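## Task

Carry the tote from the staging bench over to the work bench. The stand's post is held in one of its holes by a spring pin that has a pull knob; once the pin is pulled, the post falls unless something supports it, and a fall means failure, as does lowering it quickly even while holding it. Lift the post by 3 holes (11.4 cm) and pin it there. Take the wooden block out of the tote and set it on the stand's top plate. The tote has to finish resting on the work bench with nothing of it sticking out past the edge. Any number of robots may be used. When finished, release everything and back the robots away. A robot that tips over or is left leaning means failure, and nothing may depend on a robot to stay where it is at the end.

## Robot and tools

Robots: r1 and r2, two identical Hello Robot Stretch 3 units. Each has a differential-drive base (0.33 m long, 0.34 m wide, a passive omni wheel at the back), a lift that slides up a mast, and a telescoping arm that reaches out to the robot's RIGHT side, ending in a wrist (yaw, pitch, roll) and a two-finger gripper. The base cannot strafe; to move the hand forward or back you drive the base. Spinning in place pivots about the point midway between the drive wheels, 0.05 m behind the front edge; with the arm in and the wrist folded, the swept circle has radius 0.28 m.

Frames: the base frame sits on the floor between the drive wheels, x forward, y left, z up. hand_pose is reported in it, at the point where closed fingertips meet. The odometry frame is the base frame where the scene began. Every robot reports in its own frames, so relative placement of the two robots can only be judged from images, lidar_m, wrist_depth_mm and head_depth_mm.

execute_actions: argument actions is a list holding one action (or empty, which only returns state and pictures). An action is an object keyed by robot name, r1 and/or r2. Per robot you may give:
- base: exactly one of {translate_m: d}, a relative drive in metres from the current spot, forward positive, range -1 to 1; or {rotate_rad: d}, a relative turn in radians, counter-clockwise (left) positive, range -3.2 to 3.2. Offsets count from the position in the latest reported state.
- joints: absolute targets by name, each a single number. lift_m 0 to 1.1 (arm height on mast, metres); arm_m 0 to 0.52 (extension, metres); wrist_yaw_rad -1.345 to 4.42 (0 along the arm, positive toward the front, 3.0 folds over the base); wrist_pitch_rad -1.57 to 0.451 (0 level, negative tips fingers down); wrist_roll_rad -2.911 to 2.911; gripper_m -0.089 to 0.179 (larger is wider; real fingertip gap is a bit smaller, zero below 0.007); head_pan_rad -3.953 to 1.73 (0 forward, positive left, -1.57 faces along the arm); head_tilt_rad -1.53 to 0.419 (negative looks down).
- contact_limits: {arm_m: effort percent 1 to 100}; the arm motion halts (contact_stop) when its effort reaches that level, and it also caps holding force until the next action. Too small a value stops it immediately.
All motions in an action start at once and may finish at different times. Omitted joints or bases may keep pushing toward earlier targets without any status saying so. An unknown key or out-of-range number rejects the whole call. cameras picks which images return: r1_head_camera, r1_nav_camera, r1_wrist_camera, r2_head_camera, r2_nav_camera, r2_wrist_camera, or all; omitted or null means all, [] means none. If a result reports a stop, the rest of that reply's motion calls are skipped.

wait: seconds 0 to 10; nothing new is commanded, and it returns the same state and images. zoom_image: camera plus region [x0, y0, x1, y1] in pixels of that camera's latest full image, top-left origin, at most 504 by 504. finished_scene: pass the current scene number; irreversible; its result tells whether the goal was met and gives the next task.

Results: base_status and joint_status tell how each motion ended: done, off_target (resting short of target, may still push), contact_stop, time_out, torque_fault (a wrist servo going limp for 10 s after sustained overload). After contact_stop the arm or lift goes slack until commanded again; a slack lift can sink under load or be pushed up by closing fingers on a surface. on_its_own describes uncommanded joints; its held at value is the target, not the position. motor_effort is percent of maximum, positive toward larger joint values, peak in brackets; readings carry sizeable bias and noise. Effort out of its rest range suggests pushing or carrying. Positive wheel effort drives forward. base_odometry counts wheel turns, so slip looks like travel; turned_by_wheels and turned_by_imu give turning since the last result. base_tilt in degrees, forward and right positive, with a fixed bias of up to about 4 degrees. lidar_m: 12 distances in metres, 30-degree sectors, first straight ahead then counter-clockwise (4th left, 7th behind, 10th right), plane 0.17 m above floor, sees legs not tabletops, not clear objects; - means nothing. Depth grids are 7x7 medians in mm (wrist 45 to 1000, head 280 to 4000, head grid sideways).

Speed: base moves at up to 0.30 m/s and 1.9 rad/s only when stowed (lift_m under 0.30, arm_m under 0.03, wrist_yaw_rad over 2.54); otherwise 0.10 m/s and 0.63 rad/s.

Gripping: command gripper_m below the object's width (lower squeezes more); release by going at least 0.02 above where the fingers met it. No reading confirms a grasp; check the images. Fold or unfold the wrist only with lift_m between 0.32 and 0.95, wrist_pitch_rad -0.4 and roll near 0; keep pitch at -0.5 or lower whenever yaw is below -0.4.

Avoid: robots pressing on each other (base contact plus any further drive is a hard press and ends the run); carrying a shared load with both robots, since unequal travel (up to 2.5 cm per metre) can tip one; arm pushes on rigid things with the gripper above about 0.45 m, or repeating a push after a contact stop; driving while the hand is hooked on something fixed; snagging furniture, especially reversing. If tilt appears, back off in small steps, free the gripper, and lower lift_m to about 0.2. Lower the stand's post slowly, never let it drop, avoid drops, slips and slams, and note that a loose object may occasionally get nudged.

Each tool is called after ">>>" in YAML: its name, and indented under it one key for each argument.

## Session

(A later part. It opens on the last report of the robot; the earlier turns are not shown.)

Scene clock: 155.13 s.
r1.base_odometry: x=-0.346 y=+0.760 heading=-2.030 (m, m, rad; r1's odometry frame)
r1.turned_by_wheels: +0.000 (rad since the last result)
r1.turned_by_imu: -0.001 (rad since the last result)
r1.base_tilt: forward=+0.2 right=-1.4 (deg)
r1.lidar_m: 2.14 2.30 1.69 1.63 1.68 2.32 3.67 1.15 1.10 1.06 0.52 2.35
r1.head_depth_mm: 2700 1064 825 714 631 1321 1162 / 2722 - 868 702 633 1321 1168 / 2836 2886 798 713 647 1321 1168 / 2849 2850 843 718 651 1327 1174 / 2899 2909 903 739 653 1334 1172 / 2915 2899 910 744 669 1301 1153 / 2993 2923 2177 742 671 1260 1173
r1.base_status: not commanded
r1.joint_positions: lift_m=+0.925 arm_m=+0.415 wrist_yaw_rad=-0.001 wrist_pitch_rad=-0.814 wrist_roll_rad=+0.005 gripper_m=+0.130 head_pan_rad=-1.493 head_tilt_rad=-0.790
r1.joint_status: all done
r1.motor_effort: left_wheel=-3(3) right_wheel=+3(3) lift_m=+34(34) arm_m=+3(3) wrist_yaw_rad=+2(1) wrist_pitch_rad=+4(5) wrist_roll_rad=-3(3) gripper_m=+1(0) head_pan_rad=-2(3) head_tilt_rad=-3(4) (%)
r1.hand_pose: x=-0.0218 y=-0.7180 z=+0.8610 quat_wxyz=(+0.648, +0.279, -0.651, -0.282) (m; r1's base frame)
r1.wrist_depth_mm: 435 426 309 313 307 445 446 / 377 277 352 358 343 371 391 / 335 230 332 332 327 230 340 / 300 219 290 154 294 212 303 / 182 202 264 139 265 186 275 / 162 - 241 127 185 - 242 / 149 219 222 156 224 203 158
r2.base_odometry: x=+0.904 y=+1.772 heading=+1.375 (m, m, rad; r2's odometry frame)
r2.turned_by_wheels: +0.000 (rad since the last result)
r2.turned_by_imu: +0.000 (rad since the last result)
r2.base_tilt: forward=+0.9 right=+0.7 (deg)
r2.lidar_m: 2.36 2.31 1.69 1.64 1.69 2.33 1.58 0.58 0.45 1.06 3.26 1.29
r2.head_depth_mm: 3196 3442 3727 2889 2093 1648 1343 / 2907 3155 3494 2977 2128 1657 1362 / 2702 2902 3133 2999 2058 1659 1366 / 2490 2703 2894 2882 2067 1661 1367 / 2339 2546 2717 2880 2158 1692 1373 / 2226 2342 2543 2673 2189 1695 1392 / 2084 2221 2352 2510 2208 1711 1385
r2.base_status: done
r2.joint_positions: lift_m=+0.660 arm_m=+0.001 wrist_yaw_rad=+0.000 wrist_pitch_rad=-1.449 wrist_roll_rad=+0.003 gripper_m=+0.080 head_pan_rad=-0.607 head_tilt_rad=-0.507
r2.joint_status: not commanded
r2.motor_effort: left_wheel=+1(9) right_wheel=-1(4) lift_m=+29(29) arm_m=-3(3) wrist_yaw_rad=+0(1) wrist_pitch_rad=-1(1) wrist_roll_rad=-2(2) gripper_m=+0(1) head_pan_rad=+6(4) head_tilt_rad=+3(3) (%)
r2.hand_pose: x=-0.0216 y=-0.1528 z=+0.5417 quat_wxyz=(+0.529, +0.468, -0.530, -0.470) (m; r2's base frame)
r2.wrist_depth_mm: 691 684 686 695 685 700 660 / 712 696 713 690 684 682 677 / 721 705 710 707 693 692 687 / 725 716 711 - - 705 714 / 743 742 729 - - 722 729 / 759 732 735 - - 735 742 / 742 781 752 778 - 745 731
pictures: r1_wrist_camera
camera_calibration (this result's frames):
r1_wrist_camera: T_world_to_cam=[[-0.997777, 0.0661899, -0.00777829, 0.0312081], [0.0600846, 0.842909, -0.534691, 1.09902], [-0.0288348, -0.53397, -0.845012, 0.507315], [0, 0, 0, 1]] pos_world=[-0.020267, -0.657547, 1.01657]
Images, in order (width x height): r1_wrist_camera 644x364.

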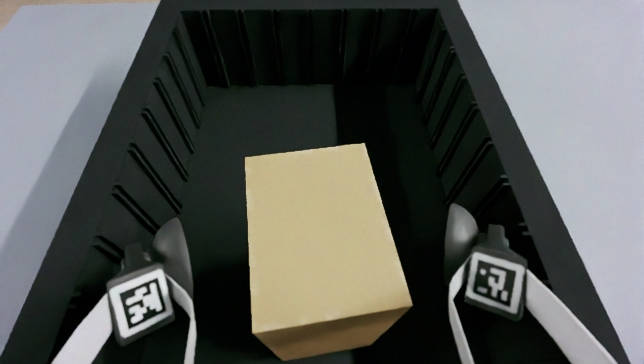

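>>> execute_actions:
  actions:
    - {"r1":{"joints":{"gripper_m":0.025}}}
  cameras: []

>>> execute_actions:
  actions:
    - {"r1":{"joints":{"lift_m":1.098,"wrist_pitch_rad":-0.77}}}
  cameras: ["r1_wrist_camera"]

>>> execute_actions:
  actions:
    - {"r1":{"base":{"translate_m":-1},"joints":{"arm_m":0.15}},"r2":{"base":{"translate_m":1},"joints":{"wrist_pitch_rad":0,"gripper_m":0.13,"head_pan_rad":-1.5,"head_tilt_rad":-0.7}}}
  cameras: []

>>> execute_actions:
  actions:
    - {"r1":{"base":{"translate_m":-1},"joints":{"head_pan_rad":-1.9,"head_tilt_rad":-0.7}}}
  cameras: ["r1_head_camera","r2_head_camera","r2_wrist_camera"]

Scene clock: 163.93 s.
r1.base_odometry: x=-0.346 y=+0.760 heading=-2.031 (m, m, rad; r1's odometry frame)
r1.turned_by_wheels: +0.000 (rad since the last result)
r1.turned_by_imu: -0.001 (rad since the last result)
r1.base_tilt: forward=+0.1 right=-1.3 (deg)
r1.lidar_m: 2.13 2.29 1.69 1.63 1.69 2.32 3.66 1.16 1.10 1.06 0.52 2.35
r1.head_depth_mm: 2644 1059 836 713 634 1319 1163 / 2745 - 866 701 635 1317 1168 / 2791 2938 797 714 648 1331 1169 / 2888 2857 847 718 650 1328 1174 / 2895 2881 909 742 652 1325 1171 / 2928 2897 906 740 670 1308 1153 / 2968 2968 2192 742 673 1258 1174
r1.base_status: not commanded
r1.joint_positions: lift_m=+0.925 arm_m=+0.415 wrist_yaw_rad=-0.003 wrist_pitch_rad=-0.806 wrist_roll_rad=-0.007 gripper_m=+0.026 head_pan_rad=-1.493 head_tilt_rad=-0.790
r1.joint_status: all done
r1.motor_effort: left_wheel=-4(4) right_wheel=+5(6) lift_m=+34(34) arm_m=+3(3) wrist_yaw_rad=+2(3) wrist_pitch_rad=+2(4) wrist_roll_rad=+4(4) gripper_m=-23(100) head_pan_rad=-2(2) head_tilt_rad=-3(4) (%)
r1.hand_pose: x=-0.0220 y=-0.7196 z=+0.8623 quat_wxyz=(+0.652, +0.278, -0.648, -0.278) (m; r1's base frame)
r1.wrist_depth_mm: 441 426 309 310 312 461 462 / 381 277 350 359 339 382 399 / 337 236 336 338 330 244 347 / 300 220 294 155 295 213 308 / 183 218 265 140 265 198 278 / 163 213 129 128 129 186 252 / 155 196 223 137 227 215 156
r2.base_odometry: x=+0.904 y=+1.772 heading=+1.375 (m, m, rad; r2's odometry frame)
r2.turned_by_wheels: +0.000 (rad since the last result)
r2.turned_by_imu: -0.001 (rad since the last result)
r2.base_tilt: forward=+0.9 right=+0.6 (deg)
r2.lidar_m: 2.36 2.31 1.70 1.63 1.70 2.33 1.58 0.58 0.45 1.06 3.26 1.28
r2.head_depth_mm: 3145 3458 3775 2948 2102 1652 1350 / 2921 3193 3534 3004 2118 1661 1355 / 2689 2924 3167 2983 2079 1644 1363 / 2522 2702 2890 2887 2069 1655 1371 / 2350 2531 2690 2835 2159 1681 1372 / 2213 2369 2519 2667 2190 1686 1385 / 2075 2209 2355 2504 2201 1711 1385
r2.base_status: not commanded
r2.joint_positions: lift_m=+0.660 arm_m=+0.001 wrist_yaw_rad=+0.000 wrist_pitch_rad=-1.449 wrist_roll_rad=+0.003 gripper_m=+0.080 head_pan_rad=-0.607 head_tilt_rad=-0.507
r2.joint_status: not commanded
r2.motor_effort: left_wheel=+0(0) right_wheel=-1(1) lift_m=+29(29) arm_m=-3(3) wrist_yaw_rad=+0(0) wrist_pitch_rad=-1(1) wrist_roll_rad=-2(2) gripper_m=+1(0) head_pan_rad=+5(5) head_tilt_rad=+4(4) (%)
r2.hand_pose: x=-0.0216 y=-0.1528 z=+0.5417 quat_wxyz=(+0.529, +0.468, -0.530, -0.470) (m; r2's base frame)
r2.wrist_depth_mm: 693 687 688 692 684 676 679 / 700 707 688 698 689 665 688 / 701 719 696 706 714 707 689 / 729 728 721 - - 706 723 / 735 746 739 - - 710 709 / 746 756 753 - - 728 728 / 757 764 765 742 - 754 745
pictures: none
No camera images: the call's "cameras" was empty. Leave "cameras" out to get every camera's image.

Scene clock: 166.33 s.
r1.base_odometry: x=-0.346 y=+0.760 heading=-2.030 (m, m, rad; r1's odometry frame)
r1.turned_by_wheels: +0.000 (rad since the last result)
r1.turned_by_imu: +0.000 (rad since the last result)
r1.base_tilt: forward=+0.1 right=-1.3 (deg)
r1.lidar_m: 2.13 2.29 1.69 1.63 1.69 2.32 3.67 1.15 1.10 1.06 0.52 2.35
r1.head_depth_mm: 2757 2829 821 713 631 1314 1166 / 1684 950 895 703 633 1321 1174 / 2812 970 894 712 649 1317 1164 / 2903 2873 845 717 651 1330 1172 / 2906 2887 909 738 652 1326 1173 / 2981 2932 910 739 669 1301 1157 / 2947 2885 2189 742 669 1257 1175
r1.base_status: not commanded
r1.joint_positions: lift_m=+1.098 arm_m=+0.415 wrist_yaw_rad=-0.001 wrist_pitch_rad=-0.801 wrist_roll_rad=-0.006 gripper_m=+0.026 head_pan_rad=-1.493 head_tilt_rad=-0.790
r1.joint_status: all done
r1.motor_effort: left_wheel=-2(4) right_wheel=+2(5) lift_m=+49(52) arm_m=+3(3) wrist_yaw_rad=+1(3) wrist_pitch_rad=+9(11) wrist_roll_rad=+3(4) gripper_m=-23(24) head_pan_rad=-2(3) head_tilt_rad=-4(3) (%)
r1.hand_pose: x=-0.0217 y=-0.7206 z=+1.0356 quat_wxyz=(+0.653, +0.276, -0.649, -0.276) (m; r1's base frame)
r1.wrist_depth_mm: - - - - - - - / - - - - - - - / - 572 567 466 593 587 593 / - 516 417 149 489 520 523 / 479 462 356 138 389 473 477 / 422 424 130 129 133 431 432 / 387 388 374 125 339 396 398
r2.base_odometry: x=+0.904 y=+1.772 heading=+1.375 (m, m, rad; r2's odometry frame)
r2.turned_by_wheels: +0.000 (rad since the last result)
r2.turned_by_imu: +0.000 (rad since the last result)
r2.base_tilt: forward=+0.9 right=+0.7 (deg)
r2.lidar_m: 2.36 2.30 1.70 1.63 1.70 2.34 1.58 0.58 0.45 1.06 3.26 1.28
r2.head_depth_mm: 3145 3442 3742 2918 2104 1648 1350 / 2943 3161 3442 2955 2102 1653 1356 / 2700 2931 3126 2972 2057 1656 1364 / 2530 2698 2910 2858 2080 1660 1364 / 2345 2539 2723 2871 2171 1673 1378 / 2202 2363 2523 2704 2200 1689 1381 / 2086 2209 2369 2528 2226 1712 1384
r2.base_status: not commanded
r2.joint_positions: lift_m=+0.660 arm_m=+0.001 wrist_yaw_rad=+0.000 wrist_pitch_rad=-1.449 wrist_roll_rad=+0.003 gripper_m=+0.080 head_pan_rad=-0.607 head_tilt_rad=-0.507
r2.joint_status: not commanded
r2.motor_effort: left_wheel=+1(0) right_wheel=-1(1) lift_m=+29(29) arm_m=-3(3) wrist_yaw_rad=+0(0) wrist_pitch_rad=-1(1) wrist_roll_rad=-2(2) gripper_m=+1(1) head_pan_rad=+5(5) head_tilt_rad=+4(3) (%)
r2.hand_pose: x=-0.0216 y=-0.1528 z=+0.5417 quat_wxyz=(+0.529, +0.468, -0.530, -0.470) (m; r2's base frame)
r2.wrist_depth_mm: 692 685 686 669 690 687 671 / 707 711 703 700 690 686 685 / 717 703 718 708 718 701 705 / 729 713 720 - - 711 711 / 733 745 729 - - 731 724 / 762 761 752 - - 727 722 / 744 761 753 759 - 743 726
pictures: r1_wrist_camera
camera_calibration (this result's frames):
r1_wrist_camera: T_world_to_cam=[[-0.998314, 0.058031, -0.0010632, 0.0199317], [0.0491951, 0.836306, -0.546051, 1.20139], [-0.0307987, -0.545183, -0.837751, 0.63782], [0, 0, 0, 1]] pos_world=[-0.0195604, -0.658159, 1.19038]
Images, in order (width x height): r1_wrist_camera 644x364.

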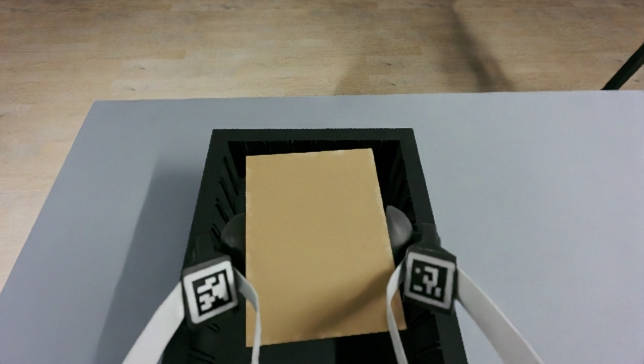

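Scene clock: 177.83 s.
r1.base_odometry: x=+0.098 y=+1.656 heading=-2.030 (m, m, rad; r1's odometry frame)
r1.turned_by_wheels: +0.000 (rad since the last result)
r1.turned_by_imu: -0.005 (rad since the last result)
r1.base_tilt: forward=+0.1 right=-1.2 (deg)
r1.lidar_m: 3.12 2.31 1.69 1.63 1.70 2.33 2.68 1.51 0.42 0.41 1.10 1.37
r1.head_depth_mm: - 2796 2150 1718 662 1323 1157 / - - 473 730 634 873 1147 / 2832 3002 476 717 635 1325 1152 / 2873 2885 905 735 650 1320 1168 / 2917 2907 907 738 654 1328 1170 / 2927 2904 913 741 653 1335 1178 / 3001 1176 910 743 668 1334 1176
r1.base_status: done
r1.joint_positions: lift_m=+1.098 arm_m=+0.150 wrist_yaw_rad=+0.000 wrist_pitch_rad=-0.801 wrist_roll_rad=-0.005 gripper_m=+0.026 head_pan_rad=-1.493 head_tilt_rad=-0.790
r1.joint_status: all done
r1.motor_effort: left_wheel=-2(7) right_wheel=+2(5) lift_m=+49(49) arm_m=-3(3) wrist_yaw_rad=+0(2) wrist_pitch_rad=+10(9) wrist_roll_rad=+3(3) gripper_m=-22(21) head_pan_rad=-3(2) head_tilt_rad=-4(3) (%)
r1.hand_pose: x=-0.0215 y=-0.4562 z=+1.0356 quat_wxyz=(+0.653, +0.277, -0.649, -0.275) (m; r1's base frame)
r1.wrist_depth_mm: 764 751 759 765 - - - / 663 648 660 665 - - - / 574 575 584 592 - - - / 515 513 511 149 - - - / 459 468 454 138 - - - / 418 421 130 129 132 - - / 389 389 385 125 397 - -
r2.base_odometry: x=+1.098 y=+2.753 heading=+1.375 (m, m, rad; r2's odometry frame)
r2.turned_by_wheels: +0.000 (rad since the last result)
r2.turned_by_imu: +0.002 (rad since the last result)
r2.base_tilt: forward=+1.0 right=+0.6 (deg)
r2.lidar_m: 1.35 1.41 1.68 1.63 1.69 2.34 1.58 1.28 1.97 0.78 1.91 1.40
r2.head_depth_mm: 2688 3019 2859 2154 1713 1416 1211 / 2722 3039 2941 2169 1723 1423 1221 / 2737 3031 2962 2117 1725 1396 1292 / 2748 3076 2969 2035 1684 1371 1228 / 2737 3133 3000 2220 1743 1447 1228 / 2768 3104 3037 2245 1757 1455 1236 / 2800 3085 3087 2243 1781 1463 1241
r2.base_status: done
r2.joint_positions: lift_m=+0.660 arm_m=+0.001 wrist_yaw_rad=+0.000 wrist_pitch_rad=-0.023 wrist_roll_rad=+0.003 gripper_m=+0.130 head_pan_rad=-1.493 head_tilt_rad=-0.691
r2.joint_status: all done
r2.motor_effort: left_wheel=+0(8) right_wheel=-1(3) lift_m=+29(29) arm_m=-3(3) wrist_yaw_rad=+0(0) wrist_pitch_rad=+10(10) wrist_roll_rad=-2(2) gripper_m=+1(80) head_pan_rad=-4(59) head_tilt_rad=-4(21) (%)
r2.hand_pose: x=-0.0214 y=-0.4012 z=+0.7689 quat_wxyz=(+0.706, +0.009, -0.708, -0.008) (m; r2's base frame)
r2.wrist_depth_mm: - - - - - - - / - - - - - - - / - - - - - - - / - - - - - - - / - - - - - - - / - - - - - - - / - - - - - - -
pictures: none
No camera images: the call's "cameras" was empty. Leave "cameras" out to get every camera's image.

Scene clock: 189.33 s.
r1.base_odometry: x=+0.541 y=+2.552 heading=-2.030 (m, m, rad; r1's odometry frame)
r1.turned_by_wheels: +0.000 (rad since the last result)
r1.turned_by_imu: -0.005 (rad since the last result)
r1.base_tilt: forward=+0.2 right=-1.4 (deg)
r1.lidar_m: 2.34 2.32 1.69 1.63 1.69 1.74 1.68 1.75 0.77 1.51 1.37 0.97
r1.head_depth_mm: 2762 2865 2566 1977 1622 1379 1196 / 3053 3270 897 1936 1621 1375 1203 / 2951 3248 2300 1945 1528 1361 1205 / - 3214 2564 1946 1655 1383 1204 / - 1636 2413 1817 1634 1381 1203 / - - - 490 1638 1400 1208 / - - - 2006 1656 1407 1212
r1.base_status: done
r1.joint_positions: lift_m=+1.098 arm_m=+0.150 wrist_yaw_rad=+0.000 wrist_pitch_rad=-0.801 wrist_roll_rad=-0.005 gripper_m=+0.026 head_pan_rad=-1.893 head_tilt_rad=-0.705
r1.joint_status: all done
r1.motor_effort: left_wheel=-2(7) right_wheel=+1(4) lift_m=+49(49) arm_m=-3(3) wrist_yaw_rad=+0(0) wrist_pitch_rad=+10(9) wrist_roll_rad=+3(3) gripper_m=-22(22) head_pan_rad=-3(21) head_tilt_rad=+2(8) (%)
r1.hand_pose: x=-0.0215 y=-0.4562 z=+1.0356 quat_wxyz=(+0.653, +0.277, -0.649, -0.275) (m; r1's base frame)
r1.wrist_depth_mm: - - - - - - - / - - - - - - - / - - - - - 463 453 / - - - 149 - - - / - - - 139 764 - - / - - 130 130 132 - - / - - - 125 - - -
r2.base_odometry: x=+1.098 y=+2.753 heading=+1.375 (m, m, rad; r2's odometry frame)
r2.turned_by_wheels: +0.000 (rad since the last result)
r2.turned_by_imu: -0.002 (rad since the last result)
r2.base_tilt: forward=+1.0 right=+0.7 (deg)
r2.lidar_m: 1.35 1.41 1.69 1.63 1.70 2.34 1.58 1.26 3.26 0.78 1.91 1.40
r2.head_depth_mm: 2639 2935 2910 2145 1712 1418 1215 / 2669 2959 2789 1876 1723 1416 1216 / 2750 3081 2922 2040 1716 1390 1285 / 2746 3058 2959 2024 1696 1371 1232 / 2795 3087 3004 2236 1748 1449 1231 / 2778 3090 3051 2229 1755 1450 1233 / 2774 3074 3051 2247 1768 1461 1239
r2.base_status: not commanded
r2.joint_positions: lift_m=+0.660 arm_m=+0.001 wrist_yaw_rad=+0.000 wrist_pitch_rad=-0.023 wrist_roll_rad=+0.003 gripper_m=+0.130 head_pan_rad=-1.493 head_tilt_rad=-0.691
r2.joint_status: not commanded
r2.motor_effort: left_wheel=+0(0) right_wheel=-1(1) lift_m=+29(29) arm_m=-3(3) wrist_yaw_rad=-1(0) wrist_pitch_rad=+10(10) wrist_roll_rad=-2(2) gripper_m=+1(1) head_pan_rad=-4(4) head_tilt_rad=-5(4) (%)
r2.hand_pose: x=-0.0214 y=-0.4012 z=+0.7689 quat_wxyz=(+0.706, +0.009, -0.708, -0.008) (m; r2's base frame)
r2.wrist_depth_mm: - - - - - - - / - - - - - - - / - - - - - - - / - - - - - - - / - - - - - - - / - - - - - - - / - - - - - - -
pictures: r1_head_camera (sideways: a quarter turn clockwise sets it upright), r2_head_camera (sideways: a quarter turn clockwise sets it upright), r2_wrist_camera
camera_calibration (this result's frames):
r1_head_camera: T_world_to_cam=[[0.190038, 0.636407, -0.747577, 0.991493], [0.958137, -0.286311, -0.00017086, -0.000583673], [-0.214149, -0.716248, -0.664175, 0.82664], [0, 0, 0, 1]] pos_world=[-0.0108388, -0.0390803, 1.29025]
r2_head_camera: T_world_to_cam=[[-0.00343992, 0.608759, -0.793348, 1.05407], [0.997112, 0.0622814, 0.0434669, -0.0597072], [0.0758717, -0.790907, -0.607215, 0.746899], [0, 0, 0, 1]] pos_world=[0.00649222, -0.0472289, 1.29237]
r2_wrist_camera: T_world_to_cam=[[-0.999942, -0.0102252, 0.00340153, -0.0285869], [-0.00565856, 0.229592, -0.97327, 0.871759], [0.00917093, -0.973233, -0.229637, -0.0433208], [0, 0, 0, 1]] pos_world=[-0.0232551, -0.242603, 0.838607]
Images, in order (width x height): r1_head_camera 896x504, r2_head_camera 896x504, r2_wrist_camera 644x364.

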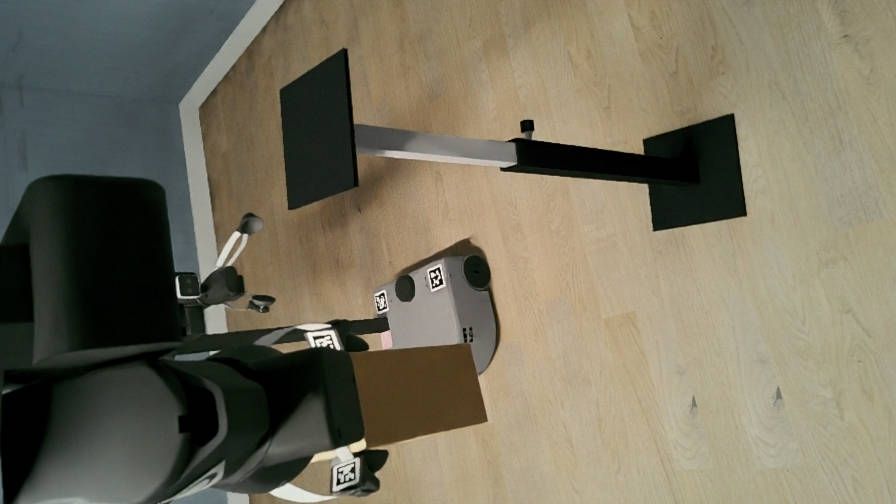

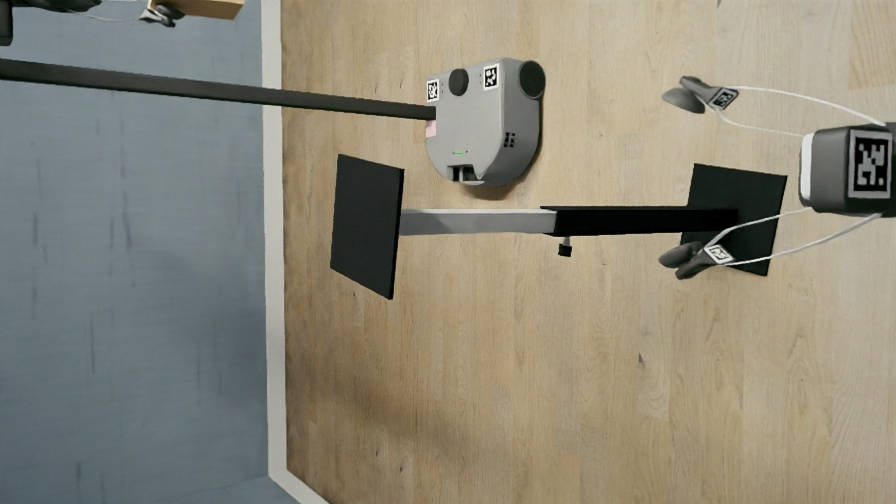

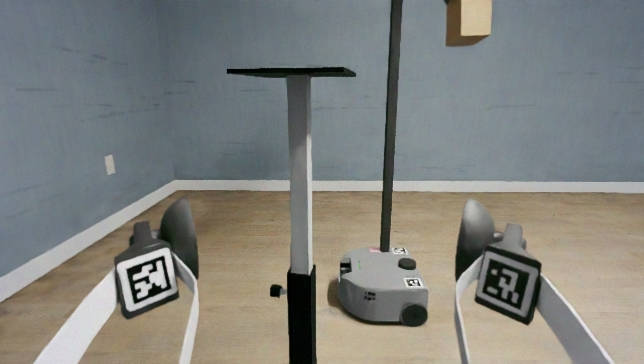

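>>> execute_actions:
  actions:
    - {"r1":{"base":{"translate_m":-0.33},"joints":{"arm_m":0.25,"head_pan_rad":-1.5}},"r2":{"base":{"translate_m":0.09},"joints":{"lift_m":0.405,"wrist_roll_rad":1.57,"arm_m":0.27,"gripper_m":0.09,"head_tilt_rad":-0.55}}}
  cameras: ["r1_wrist_camera","r2_head_camera","r2_wrist_camera"]

Scene clock: 203.43 s.
r1.base_odometry: x=+0.688 y=+2.848 heading=-2.031 (m, m, rad; r1's odometry frame)
r1.turned_by_wheels: +0.000 (rad since the last result)
r1.turned_by_imu: -0.002 (rad since the last result)
r1.base_tilt: forward=+0.1 right=-1.4 (deg)
r1.lidar_m: 2.66 2.31 1.69 1.63 1.70 1.40 1.35 1.40 1.92 0.69 3.28 1.27
r1.head_depth_mm: 2837 2998 2555 1987 1645 1386 1203 / - - 739 1944 1635 1385 1201 / 2803 2957 565 1098 1146 1327 1201 / 2796 3053 2567 1893 1644 1379 1210 / 2789 3076 2564 2010 1654 1403 1214 / 2821 3152 2567 2015 1654 1398 1206 / 2874 3159 2614 2018 1641 1396 1208
r1.base_status: done
r1.joint_positions: lift_m=+1.098 arm_m=+0.250 wrist_yaw_rad=+0.000 wrist_pitch_rad=-0.801 wrist_roll_rad=-0.005 gripper_m=+0.026 head_pan_rad=-1.507 head_tilt_rad=-0.705
r1.joint_status: all done
r1.motor_effort: left_wheel=-2(7) right_wheel=+1(4) lift_m=+49(49) arm_m=+3(4) wrist_yaw_rad=+0(0) wrist_pitch_rad=+9(9) wrist_roll_rad=+3(3) gripper_m=-22(21) head_pan_rad=+3(20) head_tilt_rad=+3(2) (%)
r1.hand_pose: x=-0.0216 y=-0.5556 z=+1.0356 quat_wxyz=(+0.653, +0.277, -0.649, -0.275) (m; r1's base frame)
r1.wrist_depth_mm: - - - - - - - / - - - - - - - / - - - 436 - - - / - - - 149 - - - / - - - 139 - - - / - - 130 130 133 - - / - - - 125 - - -
r2.base_odometry: x=+1.115 y=+2.841 heading=+1.375 (m, m, rad; r2's odometry frame)
r2.turned_by_wheels: +0.000 (rad since the last result)
r2.turned_by_imu: -0.001 (rad since the last result)
r2.base_tilt: forward=+1.0 right=+0.6 (deg)
r2.lidar_m: 1.26 1.31 1.68 1.63 1.69 2.33 1.58 1.36 3.25 0.78 1.78 1.31
r2.head_depth_mm: 2680 2900 3200 2662 1977 1573 1298 / 2661 2864 3101 2330 1995 1573 1374 / 1216 1538 1665 935 1747 1128 1326 / 2654 2965 3302 2724 1874 1599 1316 / 2752 3013 3308 2757 2029 1607 1325 / 2777 2996 3341 2787 2051 1616 1334 / 2807 3008 3134 2810 2059 1622 1335
r2.base_status: done
r2.joint_positions: lift_m=+0.405 arm_m=+0.270 wrist_yaw_rad=+0.000 wrist_pitch_rad=-0.022 wrist_roll_rad=+1.570 gripper_m=+0.090 head_pan_rad=-1.493 head_tilt_rad=-0.557
r2.joint_status: all done
r2.motor_effort: left_wheel=+0(9) right_wheel=+0(4) lift_m=+28(29) arm_m=+3(3) wrist_yaw_rad=+0(0) wrist_pitch_rad=+9(10) wrist_roll_rad=+0(1) gripper_m=+1(81) head_pan_rad=-5(4) head_tilt_rad=+3(17) (%)
r2.hand_pose: x=-0.0213 y=-0.6702 z=+0.5139 quat_wxyz=(+0.001, +0.000, -1.000, -0.011) (m; r2's base frame)
r2.wrist_depth_mm: - - - - - 971 645 / - - - - - 818 619 / 267 269 270 268 264 268 268 / - - - - - 872 653 / - - - - - 909 647 / - - - - - 834 642 / - - - - - - 649
pictures: r1_wrist_camera, r2_head_camera (sideways: a quarter turn clockwise sets it upright), r2_wrist_camera
camera_calibration (this result's frames):
r1_wrist_camera: T_world_to_cam=[[-0.998325, 0.0578301, -0.00186727, 0.0112427], [0.0494663, 0.83631, -0.54602, 1.06336], [-0.0300148, -0.545198, -0.83777, 0.727817], [0, 0, 0, 1]] pos_world=[-0.0195313, -0.493144, 1.19038]
r2_head_camera: T_world_to_cam=[[0.00527494, 0.497371, -0.867522, 1.15073], [0.99665, 0.0681863, 0.0451529, -0.0619071], [0.0816108, -0.864854, -0.495345, 0.601318], [0, 0, 0, 1]] pos_world=[0.00655566, -0.0480653, 1.29894]
r2_wrist_camera: T_world_to_cam=[[-0.0080243, 0.0130418, -0.999883, 0.521971], [0.978429, 0.206521, -0.0051584, 0.193278], [0.20643, -0.978355, -0.0144177, -0.473517], [0, 0, 0, 1]] pos_world=[-0.0871718, -0.509991, 0.51608]
Images, in order (width x height): r1_wrist_camera 644x364, r2_head_camera 896x504, r2_wrist_camera 644x364.

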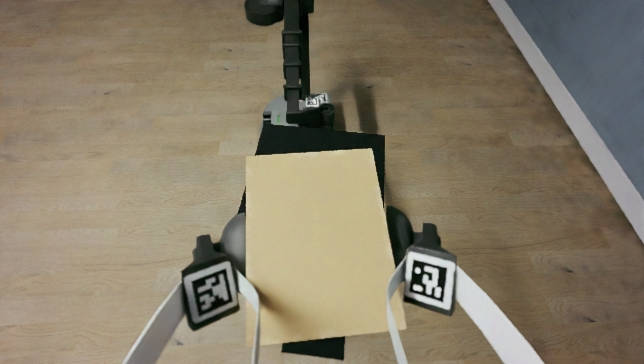

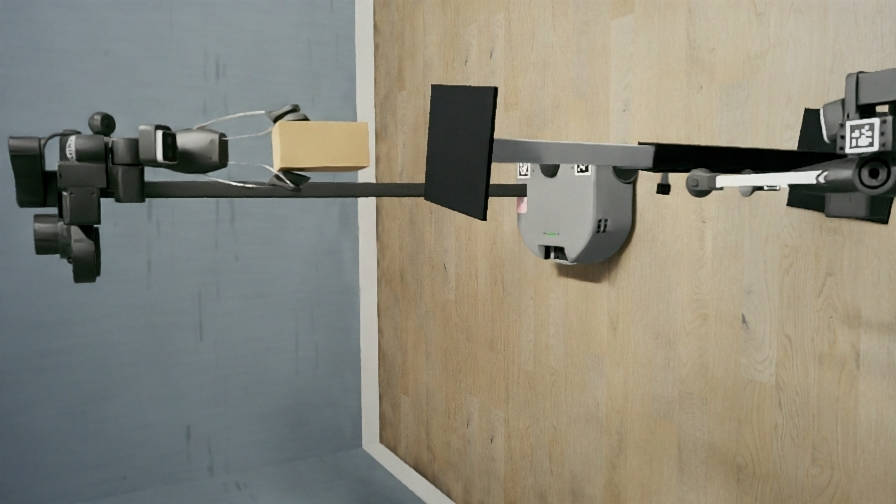

